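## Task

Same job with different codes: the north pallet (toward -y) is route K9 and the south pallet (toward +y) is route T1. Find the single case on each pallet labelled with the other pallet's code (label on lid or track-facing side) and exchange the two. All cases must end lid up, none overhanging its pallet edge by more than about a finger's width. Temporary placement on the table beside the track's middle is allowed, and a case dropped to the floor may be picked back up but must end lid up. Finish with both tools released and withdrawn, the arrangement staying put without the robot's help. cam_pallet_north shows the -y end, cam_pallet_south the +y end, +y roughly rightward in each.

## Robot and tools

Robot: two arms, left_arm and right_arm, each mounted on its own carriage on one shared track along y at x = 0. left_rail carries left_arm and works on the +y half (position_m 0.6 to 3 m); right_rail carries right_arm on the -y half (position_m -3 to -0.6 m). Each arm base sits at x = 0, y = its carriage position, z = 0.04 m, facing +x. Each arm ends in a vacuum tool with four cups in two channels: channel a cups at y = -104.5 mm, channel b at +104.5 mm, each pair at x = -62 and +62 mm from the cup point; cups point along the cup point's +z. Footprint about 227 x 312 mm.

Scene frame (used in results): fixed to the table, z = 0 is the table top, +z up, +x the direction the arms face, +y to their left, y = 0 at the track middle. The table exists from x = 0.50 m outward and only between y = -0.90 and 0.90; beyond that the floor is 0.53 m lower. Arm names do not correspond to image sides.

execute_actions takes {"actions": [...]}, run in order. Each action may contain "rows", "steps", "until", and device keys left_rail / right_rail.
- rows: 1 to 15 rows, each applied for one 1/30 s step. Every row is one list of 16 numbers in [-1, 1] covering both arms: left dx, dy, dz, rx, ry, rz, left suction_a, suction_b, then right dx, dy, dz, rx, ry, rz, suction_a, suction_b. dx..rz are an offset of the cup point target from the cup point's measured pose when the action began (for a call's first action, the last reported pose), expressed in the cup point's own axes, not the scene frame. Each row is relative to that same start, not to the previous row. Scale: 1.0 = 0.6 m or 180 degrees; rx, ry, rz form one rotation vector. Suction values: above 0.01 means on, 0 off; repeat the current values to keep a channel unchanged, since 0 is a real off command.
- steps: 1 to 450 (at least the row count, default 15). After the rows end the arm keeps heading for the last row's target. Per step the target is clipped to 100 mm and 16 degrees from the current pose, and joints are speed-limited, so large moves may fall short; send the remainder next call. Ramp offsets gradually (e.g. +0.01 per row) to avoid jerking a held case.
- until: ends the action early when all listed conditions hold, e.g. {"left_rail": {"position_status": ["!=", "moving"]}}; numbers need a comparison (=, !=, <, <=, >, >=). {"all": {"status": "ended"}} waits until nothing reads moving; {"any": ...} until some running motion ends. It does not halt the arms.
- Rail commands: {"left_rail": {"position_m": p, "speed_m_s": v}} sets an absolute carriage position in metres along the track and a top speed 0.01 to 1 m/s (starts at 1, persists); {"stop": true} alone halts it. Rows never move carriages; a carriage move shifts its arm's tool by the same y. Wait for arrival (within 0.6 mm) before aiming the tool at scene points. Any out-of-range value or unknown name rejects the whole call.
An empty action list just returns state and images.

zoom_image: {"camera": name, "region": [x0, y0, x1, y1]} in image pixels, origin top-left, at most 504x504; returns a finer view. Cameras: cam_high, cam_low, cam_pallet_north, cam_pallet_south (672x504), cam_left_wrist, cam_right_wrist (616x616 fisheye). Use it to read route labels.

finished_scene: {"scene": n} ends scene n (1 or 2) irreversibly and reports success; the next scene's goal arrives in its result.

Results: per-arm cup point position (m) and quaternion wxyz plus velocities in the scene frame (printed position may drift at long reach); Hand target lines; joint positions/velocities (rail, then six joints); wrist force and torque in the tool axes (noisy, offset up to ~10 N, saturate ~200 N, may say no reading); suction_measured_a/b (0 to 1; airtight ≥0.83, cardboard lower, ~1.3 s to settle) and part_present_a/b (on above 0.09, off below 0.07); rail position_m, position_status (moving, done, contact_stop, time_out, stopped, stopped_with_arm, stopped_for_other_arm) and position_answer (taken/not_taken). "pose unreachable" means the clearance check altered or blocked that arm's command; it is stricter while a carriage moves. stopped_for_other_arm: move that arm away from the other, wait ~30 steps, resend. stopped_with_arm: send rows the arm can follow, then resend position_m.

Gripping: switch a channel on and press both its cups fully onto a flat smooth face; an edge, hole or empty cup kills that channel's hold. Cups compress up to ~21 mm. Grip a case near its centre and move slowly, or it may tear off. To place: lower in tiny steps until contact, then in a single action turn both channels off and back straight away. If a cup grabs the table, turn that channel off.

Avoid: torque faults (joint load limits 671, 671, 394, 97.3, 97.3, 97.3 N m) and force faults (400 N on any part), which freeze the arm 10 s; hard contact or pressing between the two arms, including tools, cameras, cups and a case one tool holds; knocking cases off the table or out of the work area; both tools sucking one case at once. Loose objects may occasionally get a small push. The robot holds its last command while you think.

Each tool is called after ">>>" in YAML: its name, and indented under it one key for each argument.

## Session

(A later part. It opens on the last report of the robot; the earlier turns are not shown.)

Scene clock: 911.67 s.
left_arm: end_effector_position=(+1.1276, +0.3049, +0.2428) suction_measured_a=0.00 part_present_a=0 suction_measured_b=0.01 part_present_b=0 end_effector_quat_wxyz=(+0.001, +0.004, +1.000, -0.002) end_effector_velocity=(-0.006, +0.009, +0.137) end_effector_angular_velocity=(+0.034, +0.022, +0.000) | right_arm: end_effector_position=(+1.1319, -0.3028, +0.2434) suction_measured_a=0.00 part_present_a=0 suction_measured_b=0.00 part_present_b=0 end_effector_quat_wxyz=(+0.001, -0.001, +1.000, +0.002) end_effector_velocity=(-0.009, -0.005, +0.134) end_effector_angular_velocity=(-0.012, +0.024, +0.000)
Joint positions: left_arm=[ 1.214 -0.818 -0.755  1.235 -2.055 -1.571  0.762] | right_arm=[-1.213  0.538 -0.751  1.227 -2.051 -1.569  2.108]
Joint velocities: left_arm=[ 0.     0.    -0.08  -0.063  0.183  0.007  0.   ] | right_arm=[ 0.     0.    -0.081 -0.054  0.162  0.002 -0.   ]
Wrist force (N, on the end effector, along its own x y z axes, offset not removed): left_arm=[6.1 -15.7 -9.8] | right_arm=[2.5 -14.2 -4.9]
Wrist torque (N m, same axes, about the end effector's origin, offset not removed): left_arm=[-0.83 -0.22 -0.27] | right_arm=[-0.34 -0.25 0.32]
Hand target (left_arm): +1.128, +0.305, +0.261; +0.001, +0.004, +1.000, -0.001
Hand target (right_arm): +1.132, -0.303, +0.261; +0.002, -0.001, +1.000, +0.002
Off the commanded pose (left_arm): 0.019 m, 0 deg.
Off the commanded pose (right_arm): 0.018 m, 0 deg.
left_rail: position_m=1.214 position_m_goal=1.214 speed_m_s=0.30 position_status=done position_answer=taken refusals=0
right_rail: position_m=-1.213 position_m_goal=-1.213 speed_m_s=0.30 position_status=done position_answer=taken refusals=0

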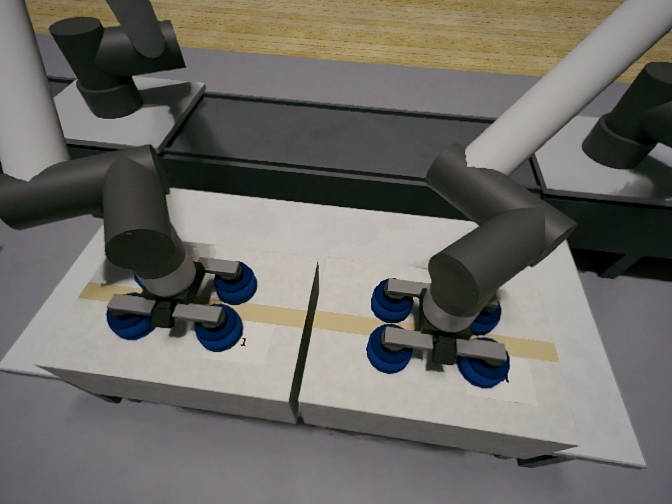

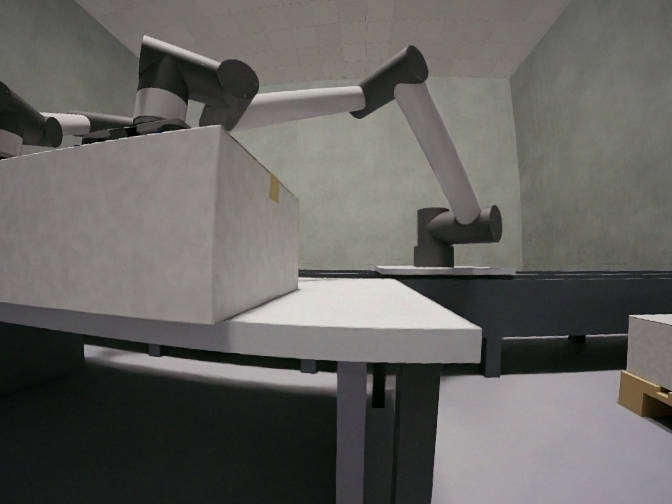

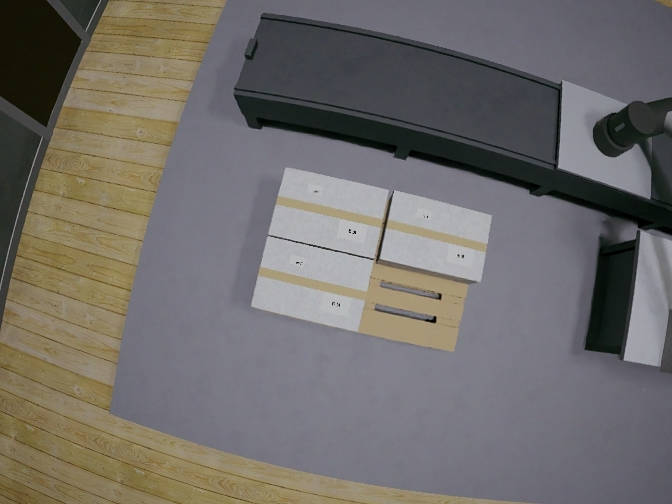

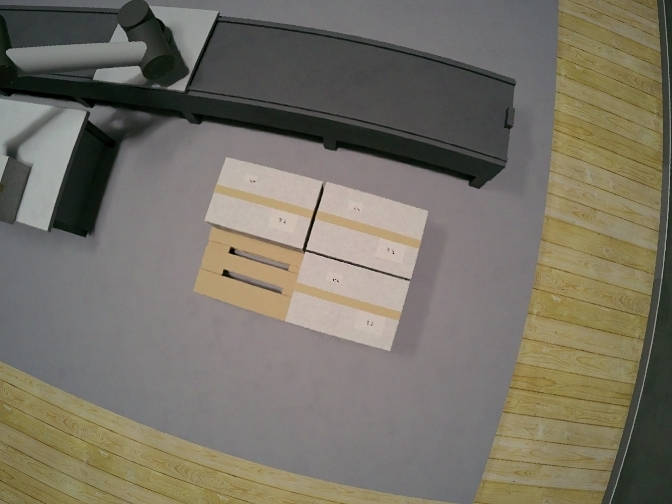

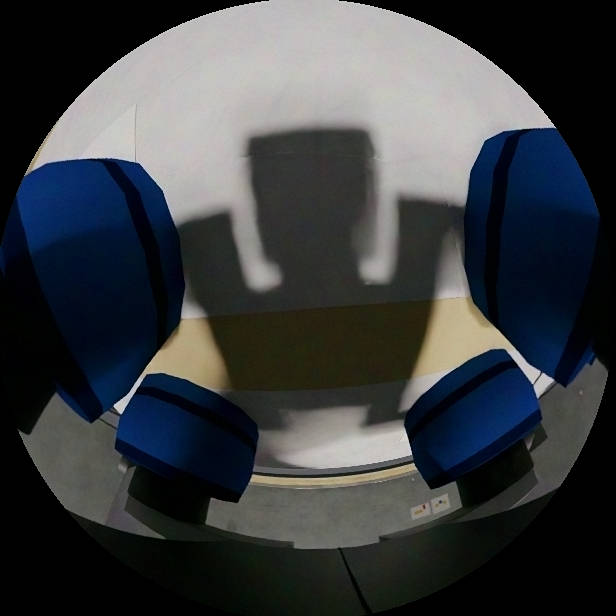

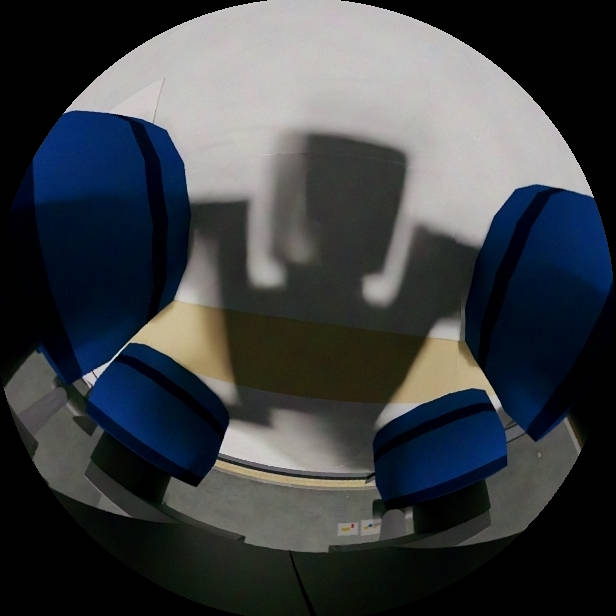

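>>> execute_actions:
  actions: []

>>> zoom_image:
  camera: "cam_left_wrist"
  region: [60, 60, 310, 310]

>>> zoom_image:
  camera: "cam_left_wrist"
  region: [150, 240, 500, 480]

>>> zoom_image:
  camera: "cam_right_wrist"
  region: [80, 40, 330, 290]

>>> zoom_image:
  camera: "cam_right_wrist"
  region: [150, 240, 500, 480]

Scene clock: 924.77 s.
left_arm: end_effector_position=(+1.1277, +0.3048, +0.2613) suction_measured_a=0.00 part_present_a=0 suction_measured_b=0.00 part_present_b=0 end_effector_quat_wxyz=(+0.001, +0.004, +1.000, -0.001) end_effector_velocity=(-0.000, -0.000, -0.000) end_effector_angular_velocity=(+0.000, -0.000, -0.000) | right_arm: end_effector_position=(+1.1320, -0.3027, +0.2614) suction_measured_a=0.00 part_present_a=0 suction_measured_b=0.00 part_present_b=0 end_effector_quat_wxyz=(+0.002, -0.001, +1.000, +0.002) end_effector_velocity=(+0.000, -0.000, +0.000) end_effector_angular_velocity=(-0.000, -0.000, +0.000)
Joint positions: left_arm=[ 1.214 -0.818 -0.765  1.227 -2.035 -1.571  0.762] | right_arm=[-1.213  0.538 -0.761  1.219 -2.034 -1.569  2.108]
Joint velocities: left_arm=[ 0. -0.  0. -0. -0.  0. -0.] | right_arm=[ 0. -0. -0.  0.  0.  0. -0.]
Wrist force (N, on the end effector, along its own x y z axes, offset not removed): left_arm=[-0.1 -1.0 -1.8] | right_arm=[2.1 -3.9 -7.0]
Wrist torque (N m, same axes, about the end effector's origin, offset not removed): left_arm=[-0.05 0.11 -0.28] | right_arm=[-0.29 -0.23 0.37]
Hand target (left_arm): +1.128, +0.305, +0.261; +0.001, +0.004, +1.000, -0.001
Hand target (right_arm): +1.132, -0.303, +0.261; +0.002, -0.001, +1.000, +0.002
Off the commanded pose (left_arm): 0.000 m, 0 deg.
Off the commanded pose (right_arm): 0.000 m, 0 deg.
left_rail: position_m=1.214 position_m_goal=1.214 speed_m_s=0.30 position_status=done position_answer=taken refusals=0
right_rail: position_m=-1.213 position_m_goal=-1.213 speed_m_s=0.30 position_status=done position_answer=taken refusals=0

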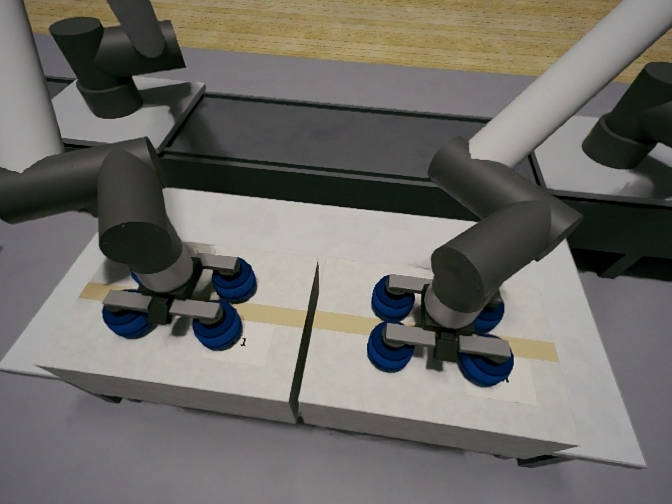

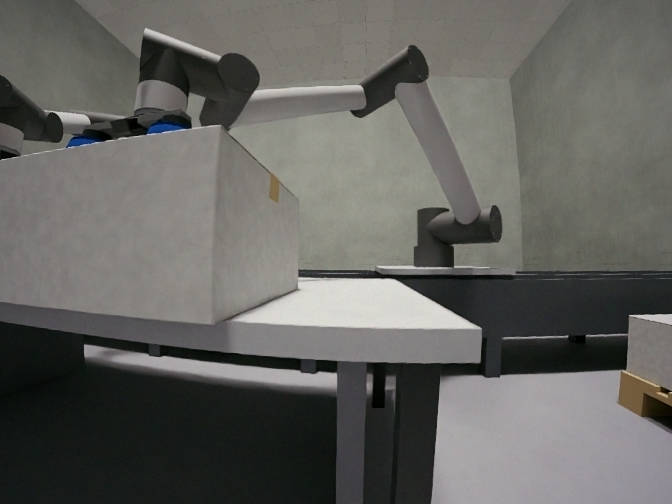

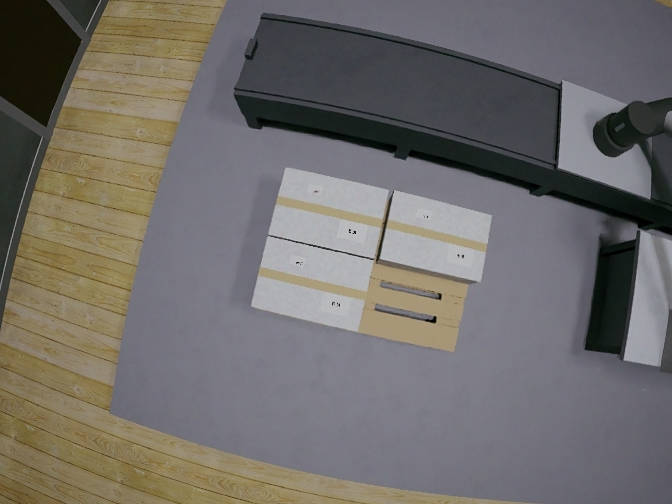

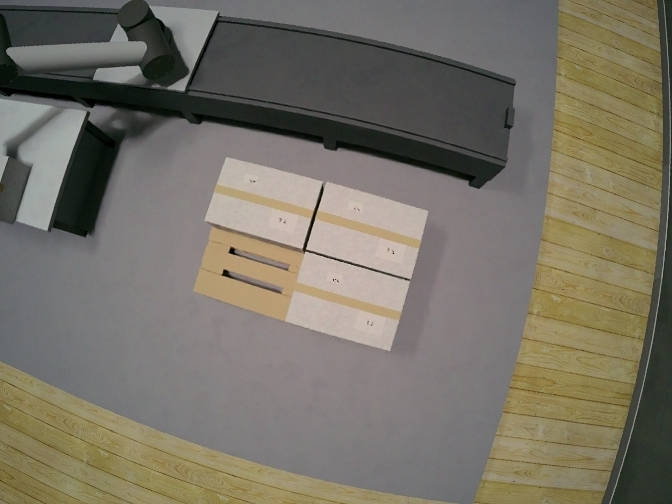

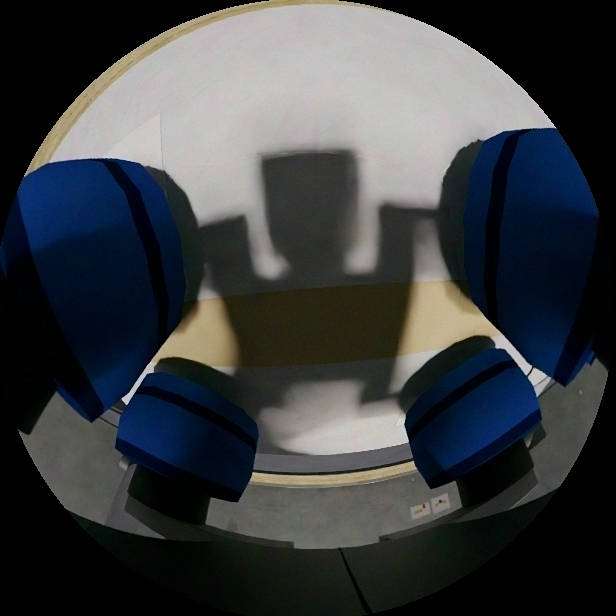

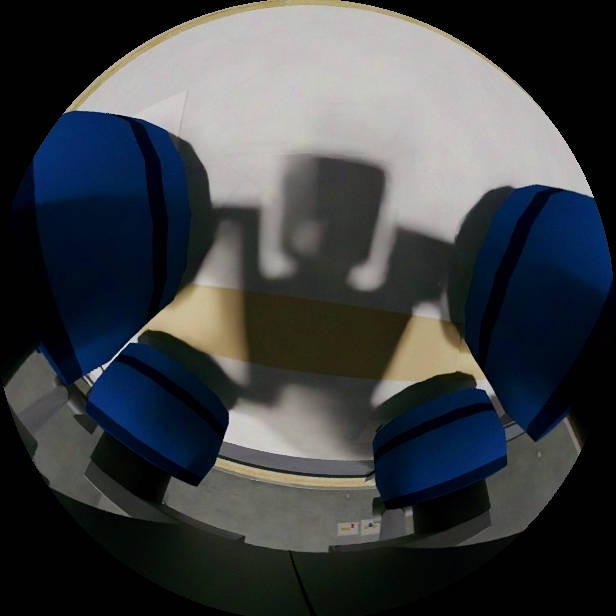

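Region (60, 60, 310, 310) of cam_left_wrist's 616x616 image, scaled by 2.016, with more detail than that image has.

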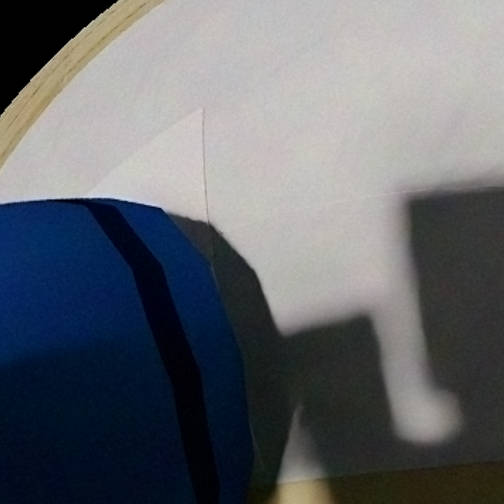

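Region (150, 240, 500, 480) of cam_left_wrist's 616x616 image, scaled by 1.440, with more detail than that image has; it fills the top 346 rows of this view, and the rest is white.

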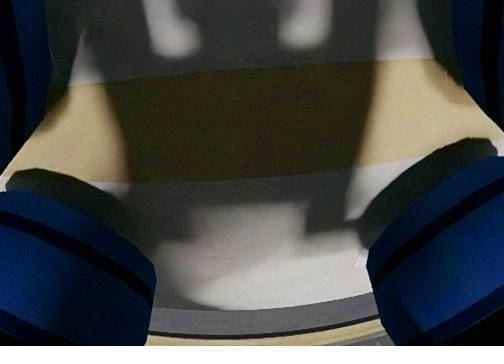

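Region (80, 40, 330, 290) of cam_right_wrist's 616x616 image, scaled by 2.016, with more detail than that image has.

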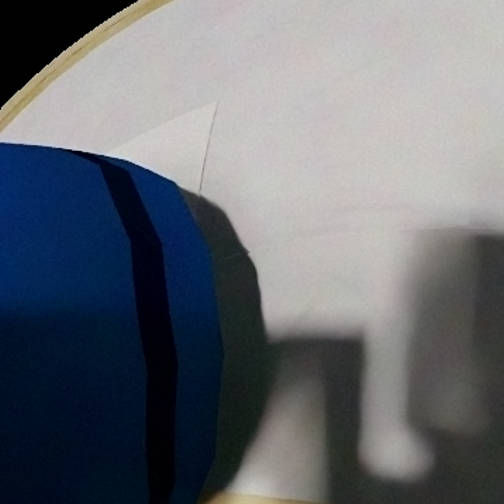

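Region (150, 240, 500, 480) of cam_right_wrist's 616x616 image, scaled by 1.440, with more detail than that image has; it fills the top 346 rows of this view, and the rest is white.

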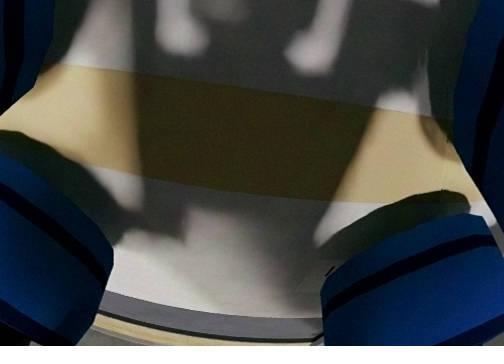

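>>> zoom_image:
  camera: "cam_left_wrist"
  region: [180, 270, 280, 380]

>>> zoom_image:
  camera: "cam_left_wrist"
  region: [380, 260, 480, 370]

>>> zoom_image:
  camera: "cam_right_wrist"
  region: [170, 270, 270, 380]

>>> zoom_image:
  camera: "cam_right_wrist"
  region: [370, 290, 470, 400]

>>> execute_actions:
  actions:
    - {"steps": 1, "left_rail": {"position_m": 0.607, "speed_m_s": 0.2}, "right_rail": {"position_m": -2.2, "speed_m_s": 0.6}}

Region (180, 270, 280, 380) of cam_left_wrist's 616x616 image, scaled by 4.582, with more detail than that image has; it fills the left 458 columns of this view, and the rest is white.

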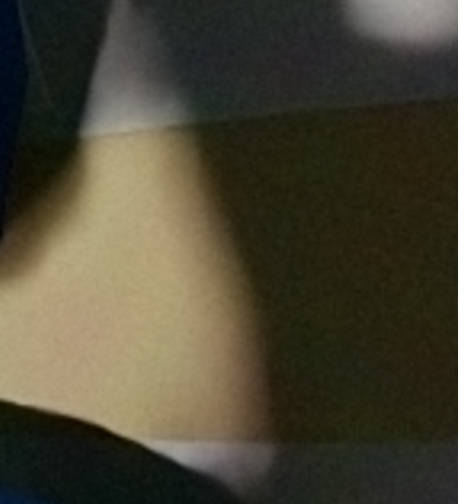

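Region (380, 260, 480, 370) of cam_left_wrist's 616x616 image, scaled by 4.582, with more detail than that image has; it fills the left 458 columns of this view, and the rest is white.

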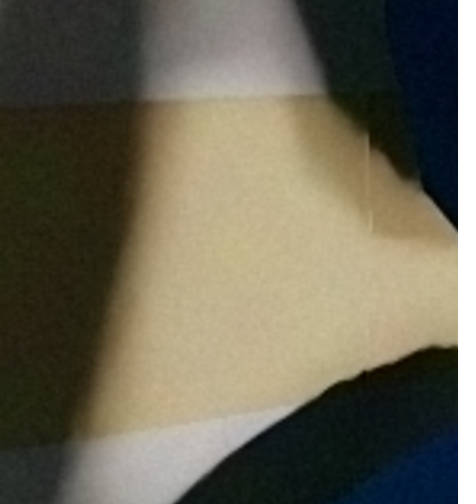

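Region (170, 270, 270, 380) of cam_right_wrist's 616x616 image, scaled by 4.582, with more detail than that image has; it fills the left 458 columns of this view, and the rest is white.

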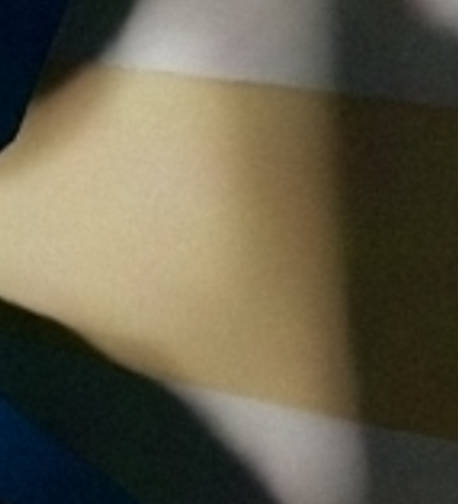

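Region (370, 290, 470, 400) of cam_right_wrist's 616x616 image, scaled by 4.582, with more detail than that image has; it fills the left 458 columns of this view, and the rest is white.

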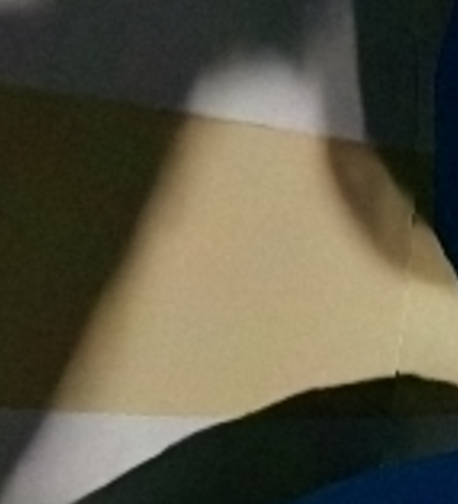

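Scene clock: 944.13 s.
left_arm: end_effector_position=(+1.1277, +0.3048, +0.2613) suction_measured_a=0.00 part_present_a=0 suction_measured_b=0.00 part_present_b=0 end_effector_quat_wxyz=(+0.001, +0.004, +1.000, -0.001) end_effector_velocity=(+0.000, -0.000, +0.000) end_effector_angular_velocity=(-0.000, -0.000, -0.000) | right_arm: end_effector_position=(+1.1320, -0.3028, +0.2614) suction_measured_a=0.00 part_present_a=0 suction_measured_b=0.00 part_present_b=0 end_effector_quat_wxyz=(+0.002, -0.001, +1.000, +0.002) end_effector_velocity=(+0.000, -0.001, +0.000) end_effector_angular_velocity=(+0.000, -0.000, -0.000)
Joint positions: left_arm=[ 1.214 -0.818 -0.765  1.227 -2.035 -1.571  0.762] | right_arm=[-1.213  0.538 -0.761  1.219 -2.034 -1.569  2.108]
Joint velocities: left_arm=[ 0.  0.  0. -0.  0. -0.  0.] | right_arm=[-0.001  0.    -0.    -0.    -0.     0.     0.   ]
Wrist force (N, on the end effector, along its own x y z axes, offset not removed): left_arm=[-3.0 -1.4 -3.1] | right_arm=[3.4 -6.8 -7.5]
Wrist torque (N m, same axes, about the end effector's origin, offset not removed): left_arm=[0.09 0.53 0.02] | right_arm=[-0.62 -0.22 0.47]
Hand target (left_arm): +1.128, +0.303, +0.261; +0.001, +0.004, +1.000, -0.001
Hand target (right_arm): +1.132, -0.305, +0.262; +0.002, -0.001, +1.000, +0.002
Off the commanded pose (left_arm): 0.000 m, 0 deg.
Off the commanded pose (right_arm): 0.000 m, 0 deg.
left_rail: position_m=1.214 position_m_goal=0.607 speed_m_s=0.20 position_status=moving position_answer=taken refusals=0
right_rail: position_m=-1.213 position_m_goal=-2.200 speed_m_s=0.60 position_status=moving position_answer=taken refusals=0

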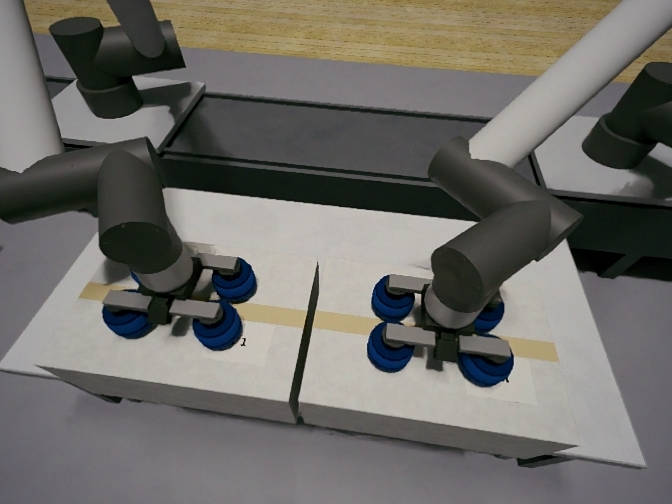

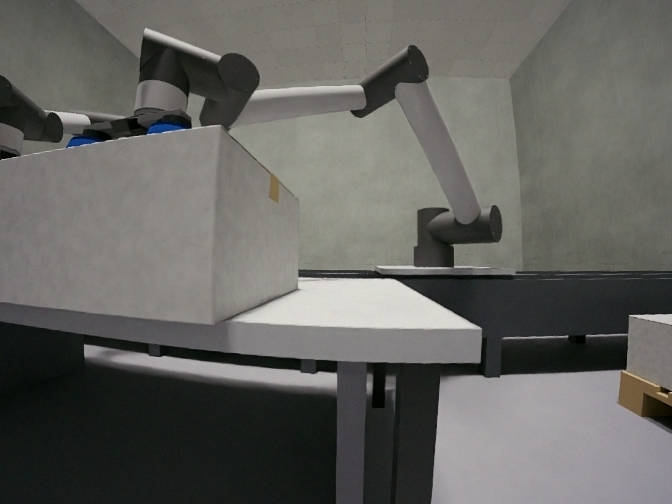

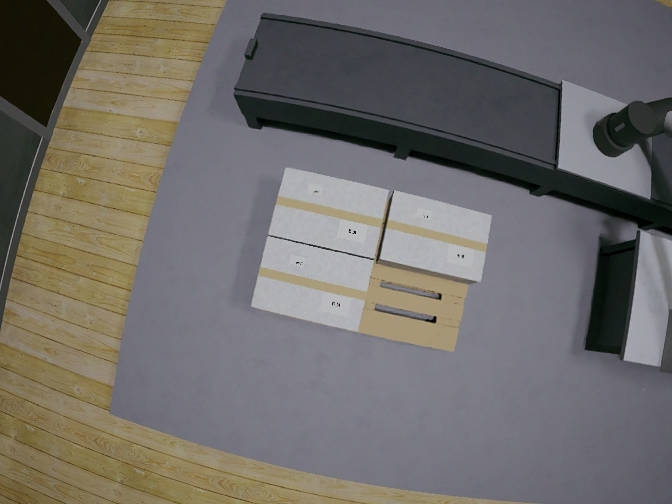

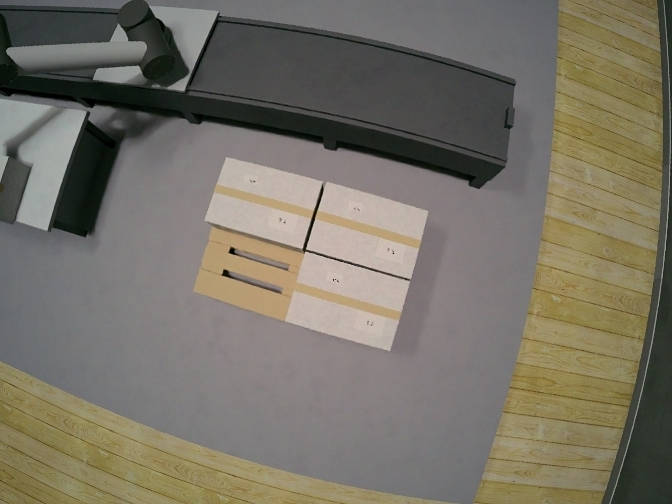

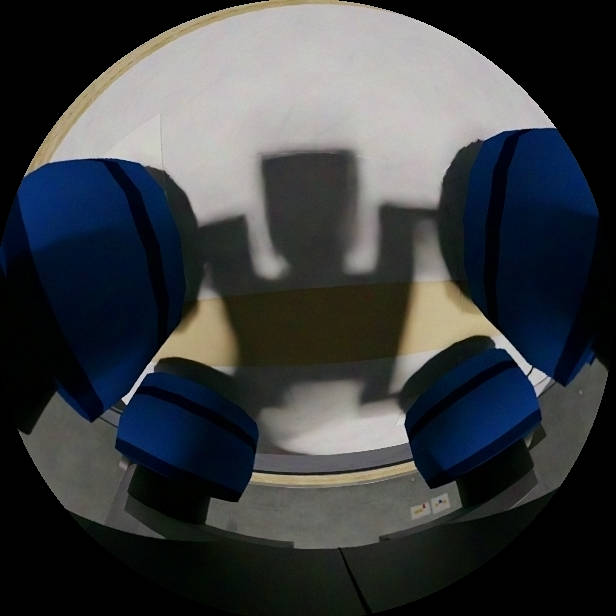

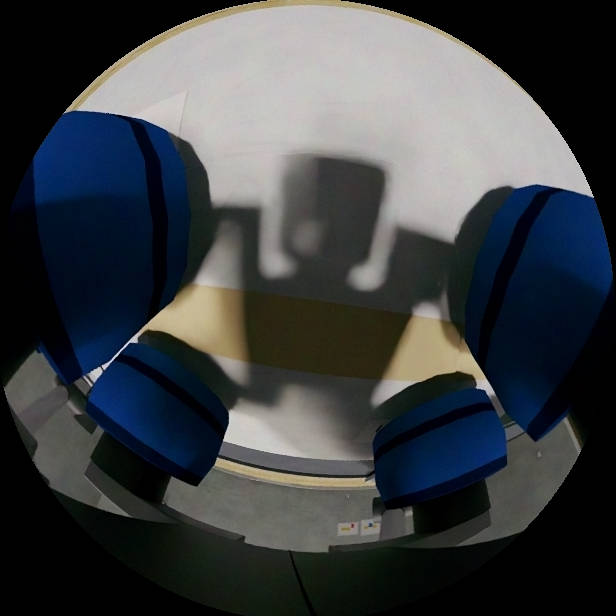

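>>> execute_actions:
  actions: []

>>> zoom_image:
  camera: "cam_left_wrist"
  region: [60, 60, 310, 310]

>>> zoom_image:
  camera: "cam_left_wrist"
  region: [180, 270, 280, 380]

>>> zoom_image:
  camera: "cam_left_wrist"
  region: [380, 260, 480, 370]

Scene clock: 959.73 s.
left_arm: end_effector_position=(+1.1277, -0.3022, +0.2614) suction_measured_a=0.00 part_present_a=0 suction_measured_b=0.00 part_present_b=0 end_effector_quat_wxyz=(+0.001, +0.004, +1.000, -0.001) end_effector_velocity=(+0.000, +0.000, +0.000) end_effector_angular_velocity=(-0.000, -0.000, +0.000) | right_arm: end_effector_position=(+1.1321, -1.2900, +0.2615) suction_measured_a=0.00 part_present_a=0 suction_measured_b=0.00 part_present_b=0 end_effector_quat_wxyz=(+0.002, -0.001, +1.000, +0.002) end_effector_velocity=(+0.000, -0.000, -0.000) end_effector_angular_velocity=(-0.000, +0.000, +0.000)
Joint positions: left_arm=[ 0.607 -0.818 -0.765  1.226 -2.035 -1.571  0.762] | right_arm=[-2.2    0.538 -0.761  1.219 -2.034 -1.569  2.108]
Joint velocities: left_arm=[ 0. -0. -0. -0.  0.  0. -0.] | right_arm=[ 0. -0.  0. -0.  0.  0. -0.]
Wrist force (N, on the end effector, along its own x y z axes, offset not removed): left_arm=[-1.3 -4.1 -1.2] | right_arm=[-0.8 -4.3 -6.5]
Wrist torque (N m, same axes, about the end effector's origin, offset not removed): left_arm=[-0.34 0.22 -0.10] | right_arm=[-0.37 0.42 0.32]
Hand target (left_arm): +1.128, -0.302, +0.261; +0.001, +0.004, +1.000, -0.001
Hand target (right_arm): +1.132, -1.290, +0.262; +0.002, -0.001, +1.000, +0.002
Off the commanded pose (left_arm): 0.000 m, 0 deg.
Off the commanded pose (right_arm): 0.000 m, 0 deg.
left_rail: position_m=0.607 position_m_goal=0.607 speed_m_s=0.20 position_status=done position_answer=taken refusals=0
right_rail: position_m=-2.200 position_m_goal=-2.200 speed_m_s=0.60 position_status=done position_answer=taken refusals=0

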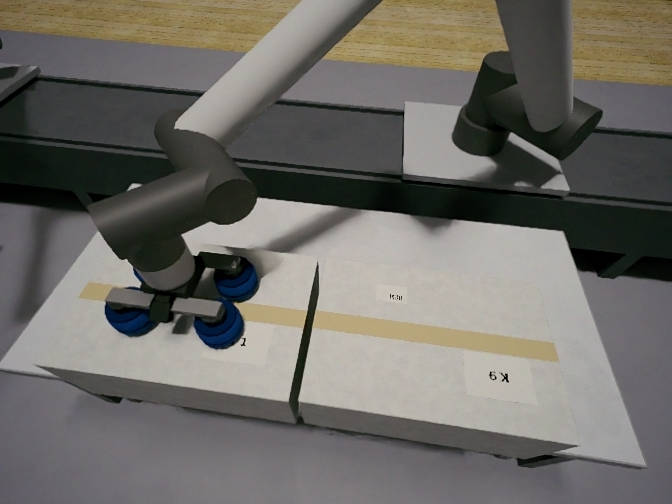

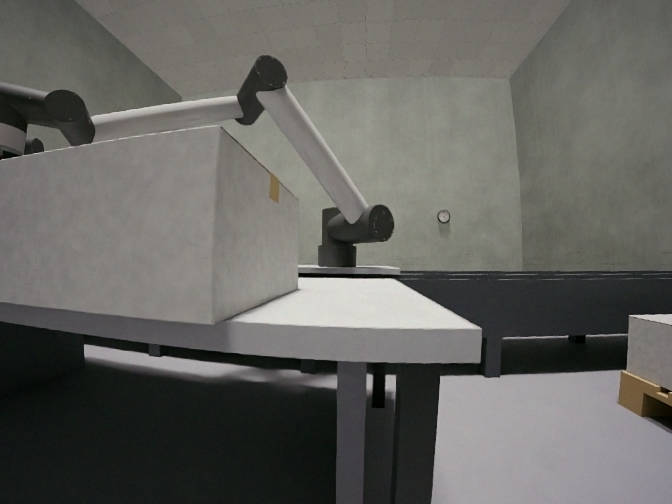

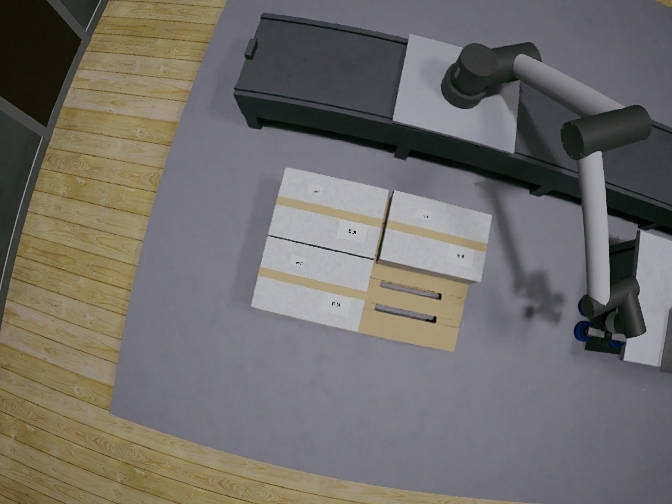

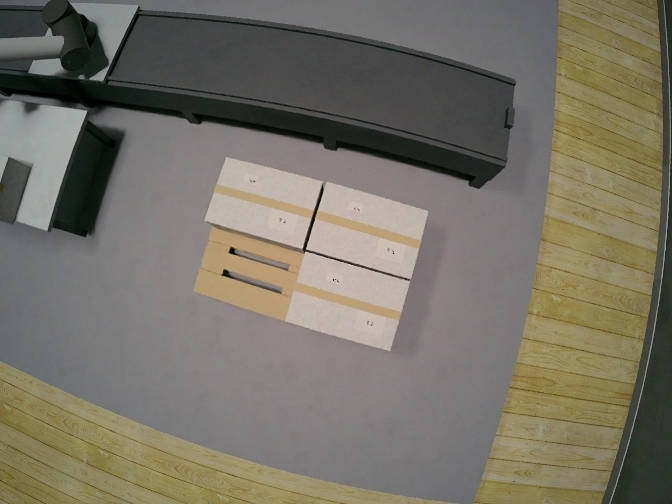

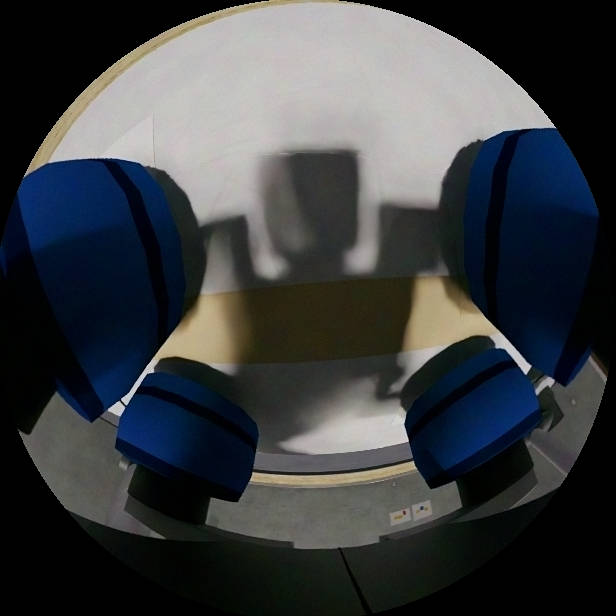

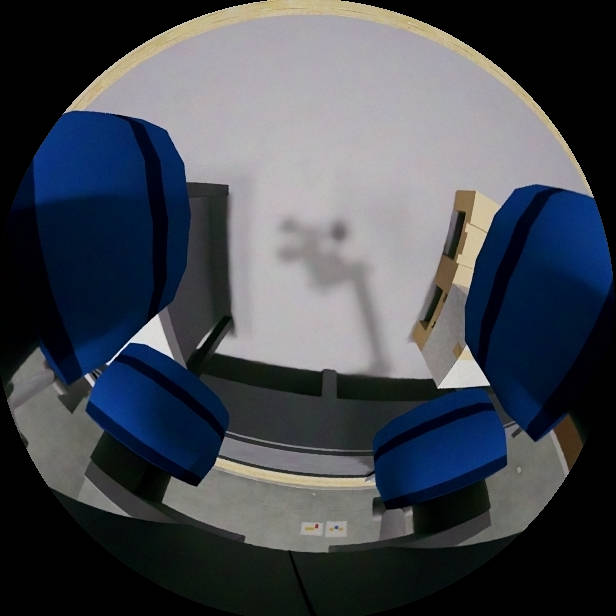

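Region (60, 60, 310, 310) of cam_left_wrist's 616x616 image, scaled by 2.016, with more detail than that image has.

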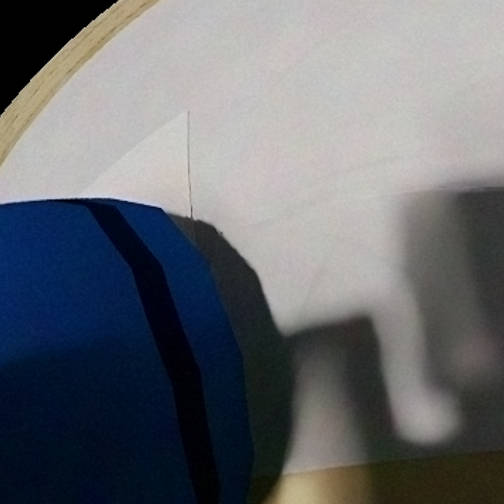

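Region (180, 270, 280, 380) of cam_left_wrist's 616x616 image, scaled by 4.582, with more detail than that image has; it fills the left 458 columns of this view, and the rest is white.

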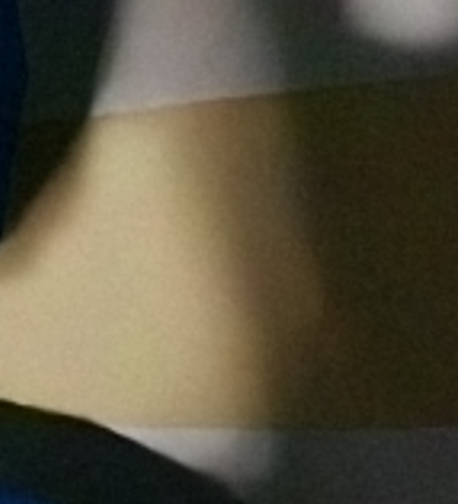

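Region (380, 260, 480, 370) of cam_left_wrist's 616x616 image, scaled by 4.582, with more detail than that image has; it fills the left 458 columns of this view, and the rest is white.

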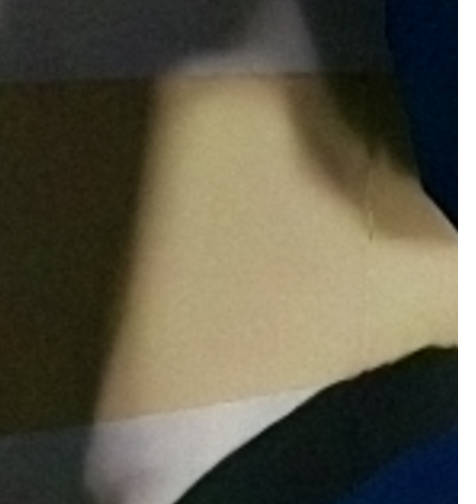

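>>> execute_actions:
  actions:
    - {"rows": [ [-0.0009,0.0017,0.004,0,0,-0.0002,0,0, 0.0005,0,0,0,0,0.0002,0,0], [-0.0025,0.0046,0.012,0,0,-0.0005,0,0, 0.0015,0,0,0,0,0.0004,0,0], [-0.0038,0.0071,0.023,0,0,-0.0008,0,0, 0.0028,0,0,0,0,0.0006,0,0], [-0.0045,0.0083,0.033,0,0,-0.001,0,0, 0.0039,0,0,0,0,0.0008,0,0], [-0.0045,0.0083,0.039,0,0,-0.001,1,1, 0.0045,0,0,0,0,0.001,0,0] ], "steps": 5}

Scene clock: 1006.47 s.
left_arm: end_effector_position=(+1.1290, -0.2999, +0.2543) suction_measured_a=0.00 part_present_a=0 suction_measured_b=0.00 part_present_b=0 end_effector_quat_wxyz=(+0.001, +0.003, +1.000, -0.001) end_effector_velocity=(+0.015, +0.029, -0.121) end_effector_angular_velocity=(+0.003, +0.002, +0.020) | right_arm: end_effector_position=(+1.1312, -1.2900, +0.2614) suction_measured_a=0.00 part_present_a=0 suction_measured_b=0.00 part_present_b=0 end_effector_quat_wxyz=(+0.002, -0.000, +1.000, +0.002) end_effector_velocity=(-0.014, +0.000, -0.000) end_effector_angular_velocity=(-0.000, +0.000, -0.015)
Joint positions: left_arm=[ 0.607 -0.816 -0.762  1.231 -2.043 -1.571  0.762] | right_arm=[-2.2    0.538 -0.762  1.221 -2.034 -1.569  2.109]
Joint velocities: left_arm=[ 0.     0.021  0.06   0.067 -0.124 -0.     0.001] | right_arm=[ 0.     0.005 -0.012  0.024 -0.011 -0.     0.02 ]
Wrist force (N, on the end effector, along its own x y z axes, offset not removed): left_arm=[1.7 -1.7 -7.7] | right_arm=[-1.9 -5.7 -5.6]
Wrist torque (N m, same axes, about the end effector's origin, offset not removed): left_arm=[-0.08 -0.01 -0.15] | right_arm=[-0.37 0.34 0.47]
Hand target (left_arm): +1.130, -0.297, +0.238; +0.001, +0.003, +1.000, -0.001
Hand target (right_arm): +1.129, -1.290, +0.261; +0.002, +0.001, +1.000, +0.002
Off the commanded pose (left_arm): 0.017 m, 0 deg.
Off the commanded pose (right_arm): 0.002 m, 0 deg.
left_rail: position_m=0.607 position_m_goal=0.607 speed_m_s=0.20 position_status=done position_answer=taken refusals=0
right_rail: position_m=-2.200 position_m_goal=-2.200 speed_m_s=0.60 position_status=done position_answer=taken refusals=0

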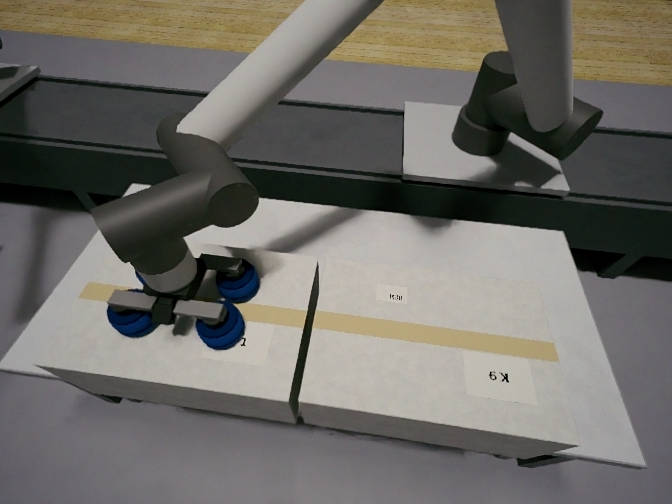

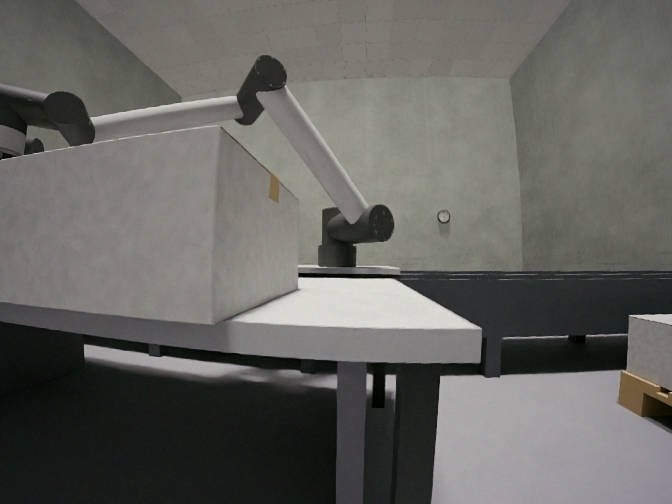

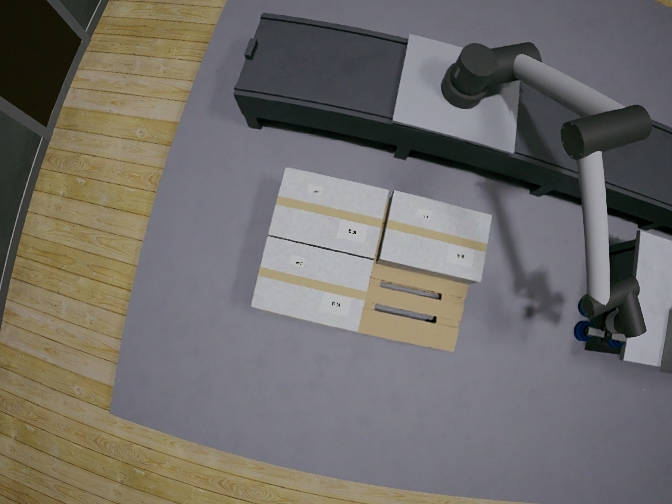

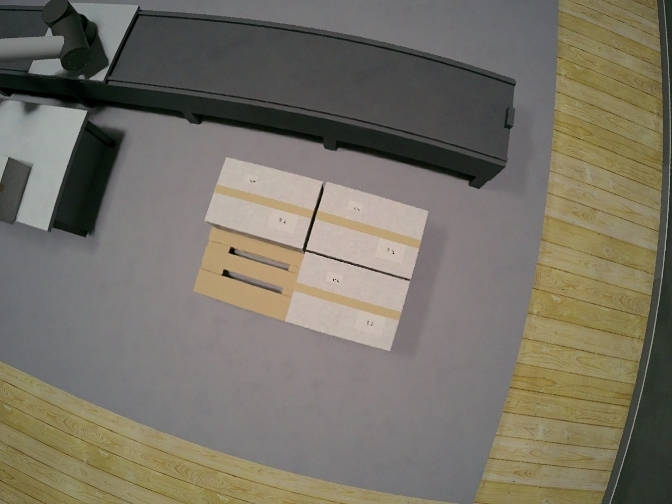

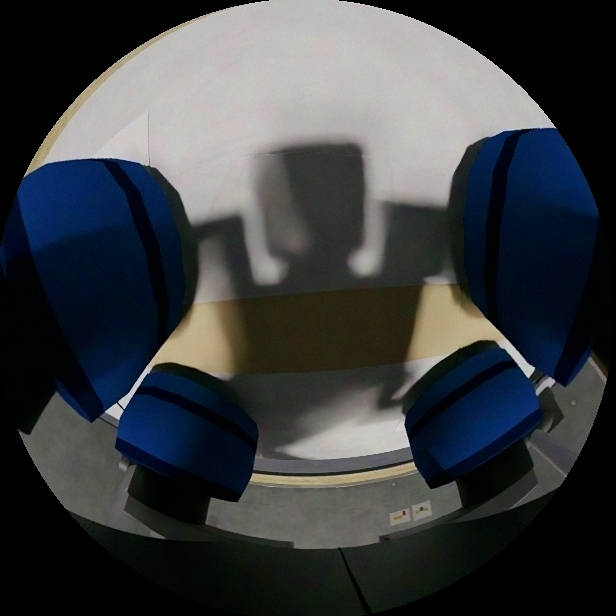

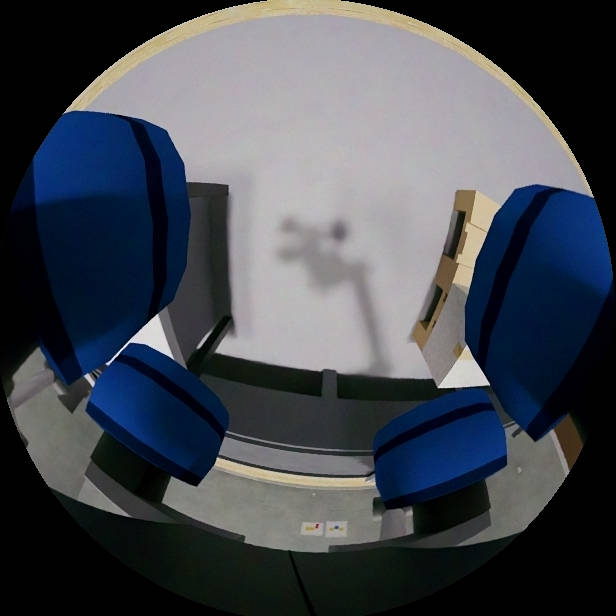

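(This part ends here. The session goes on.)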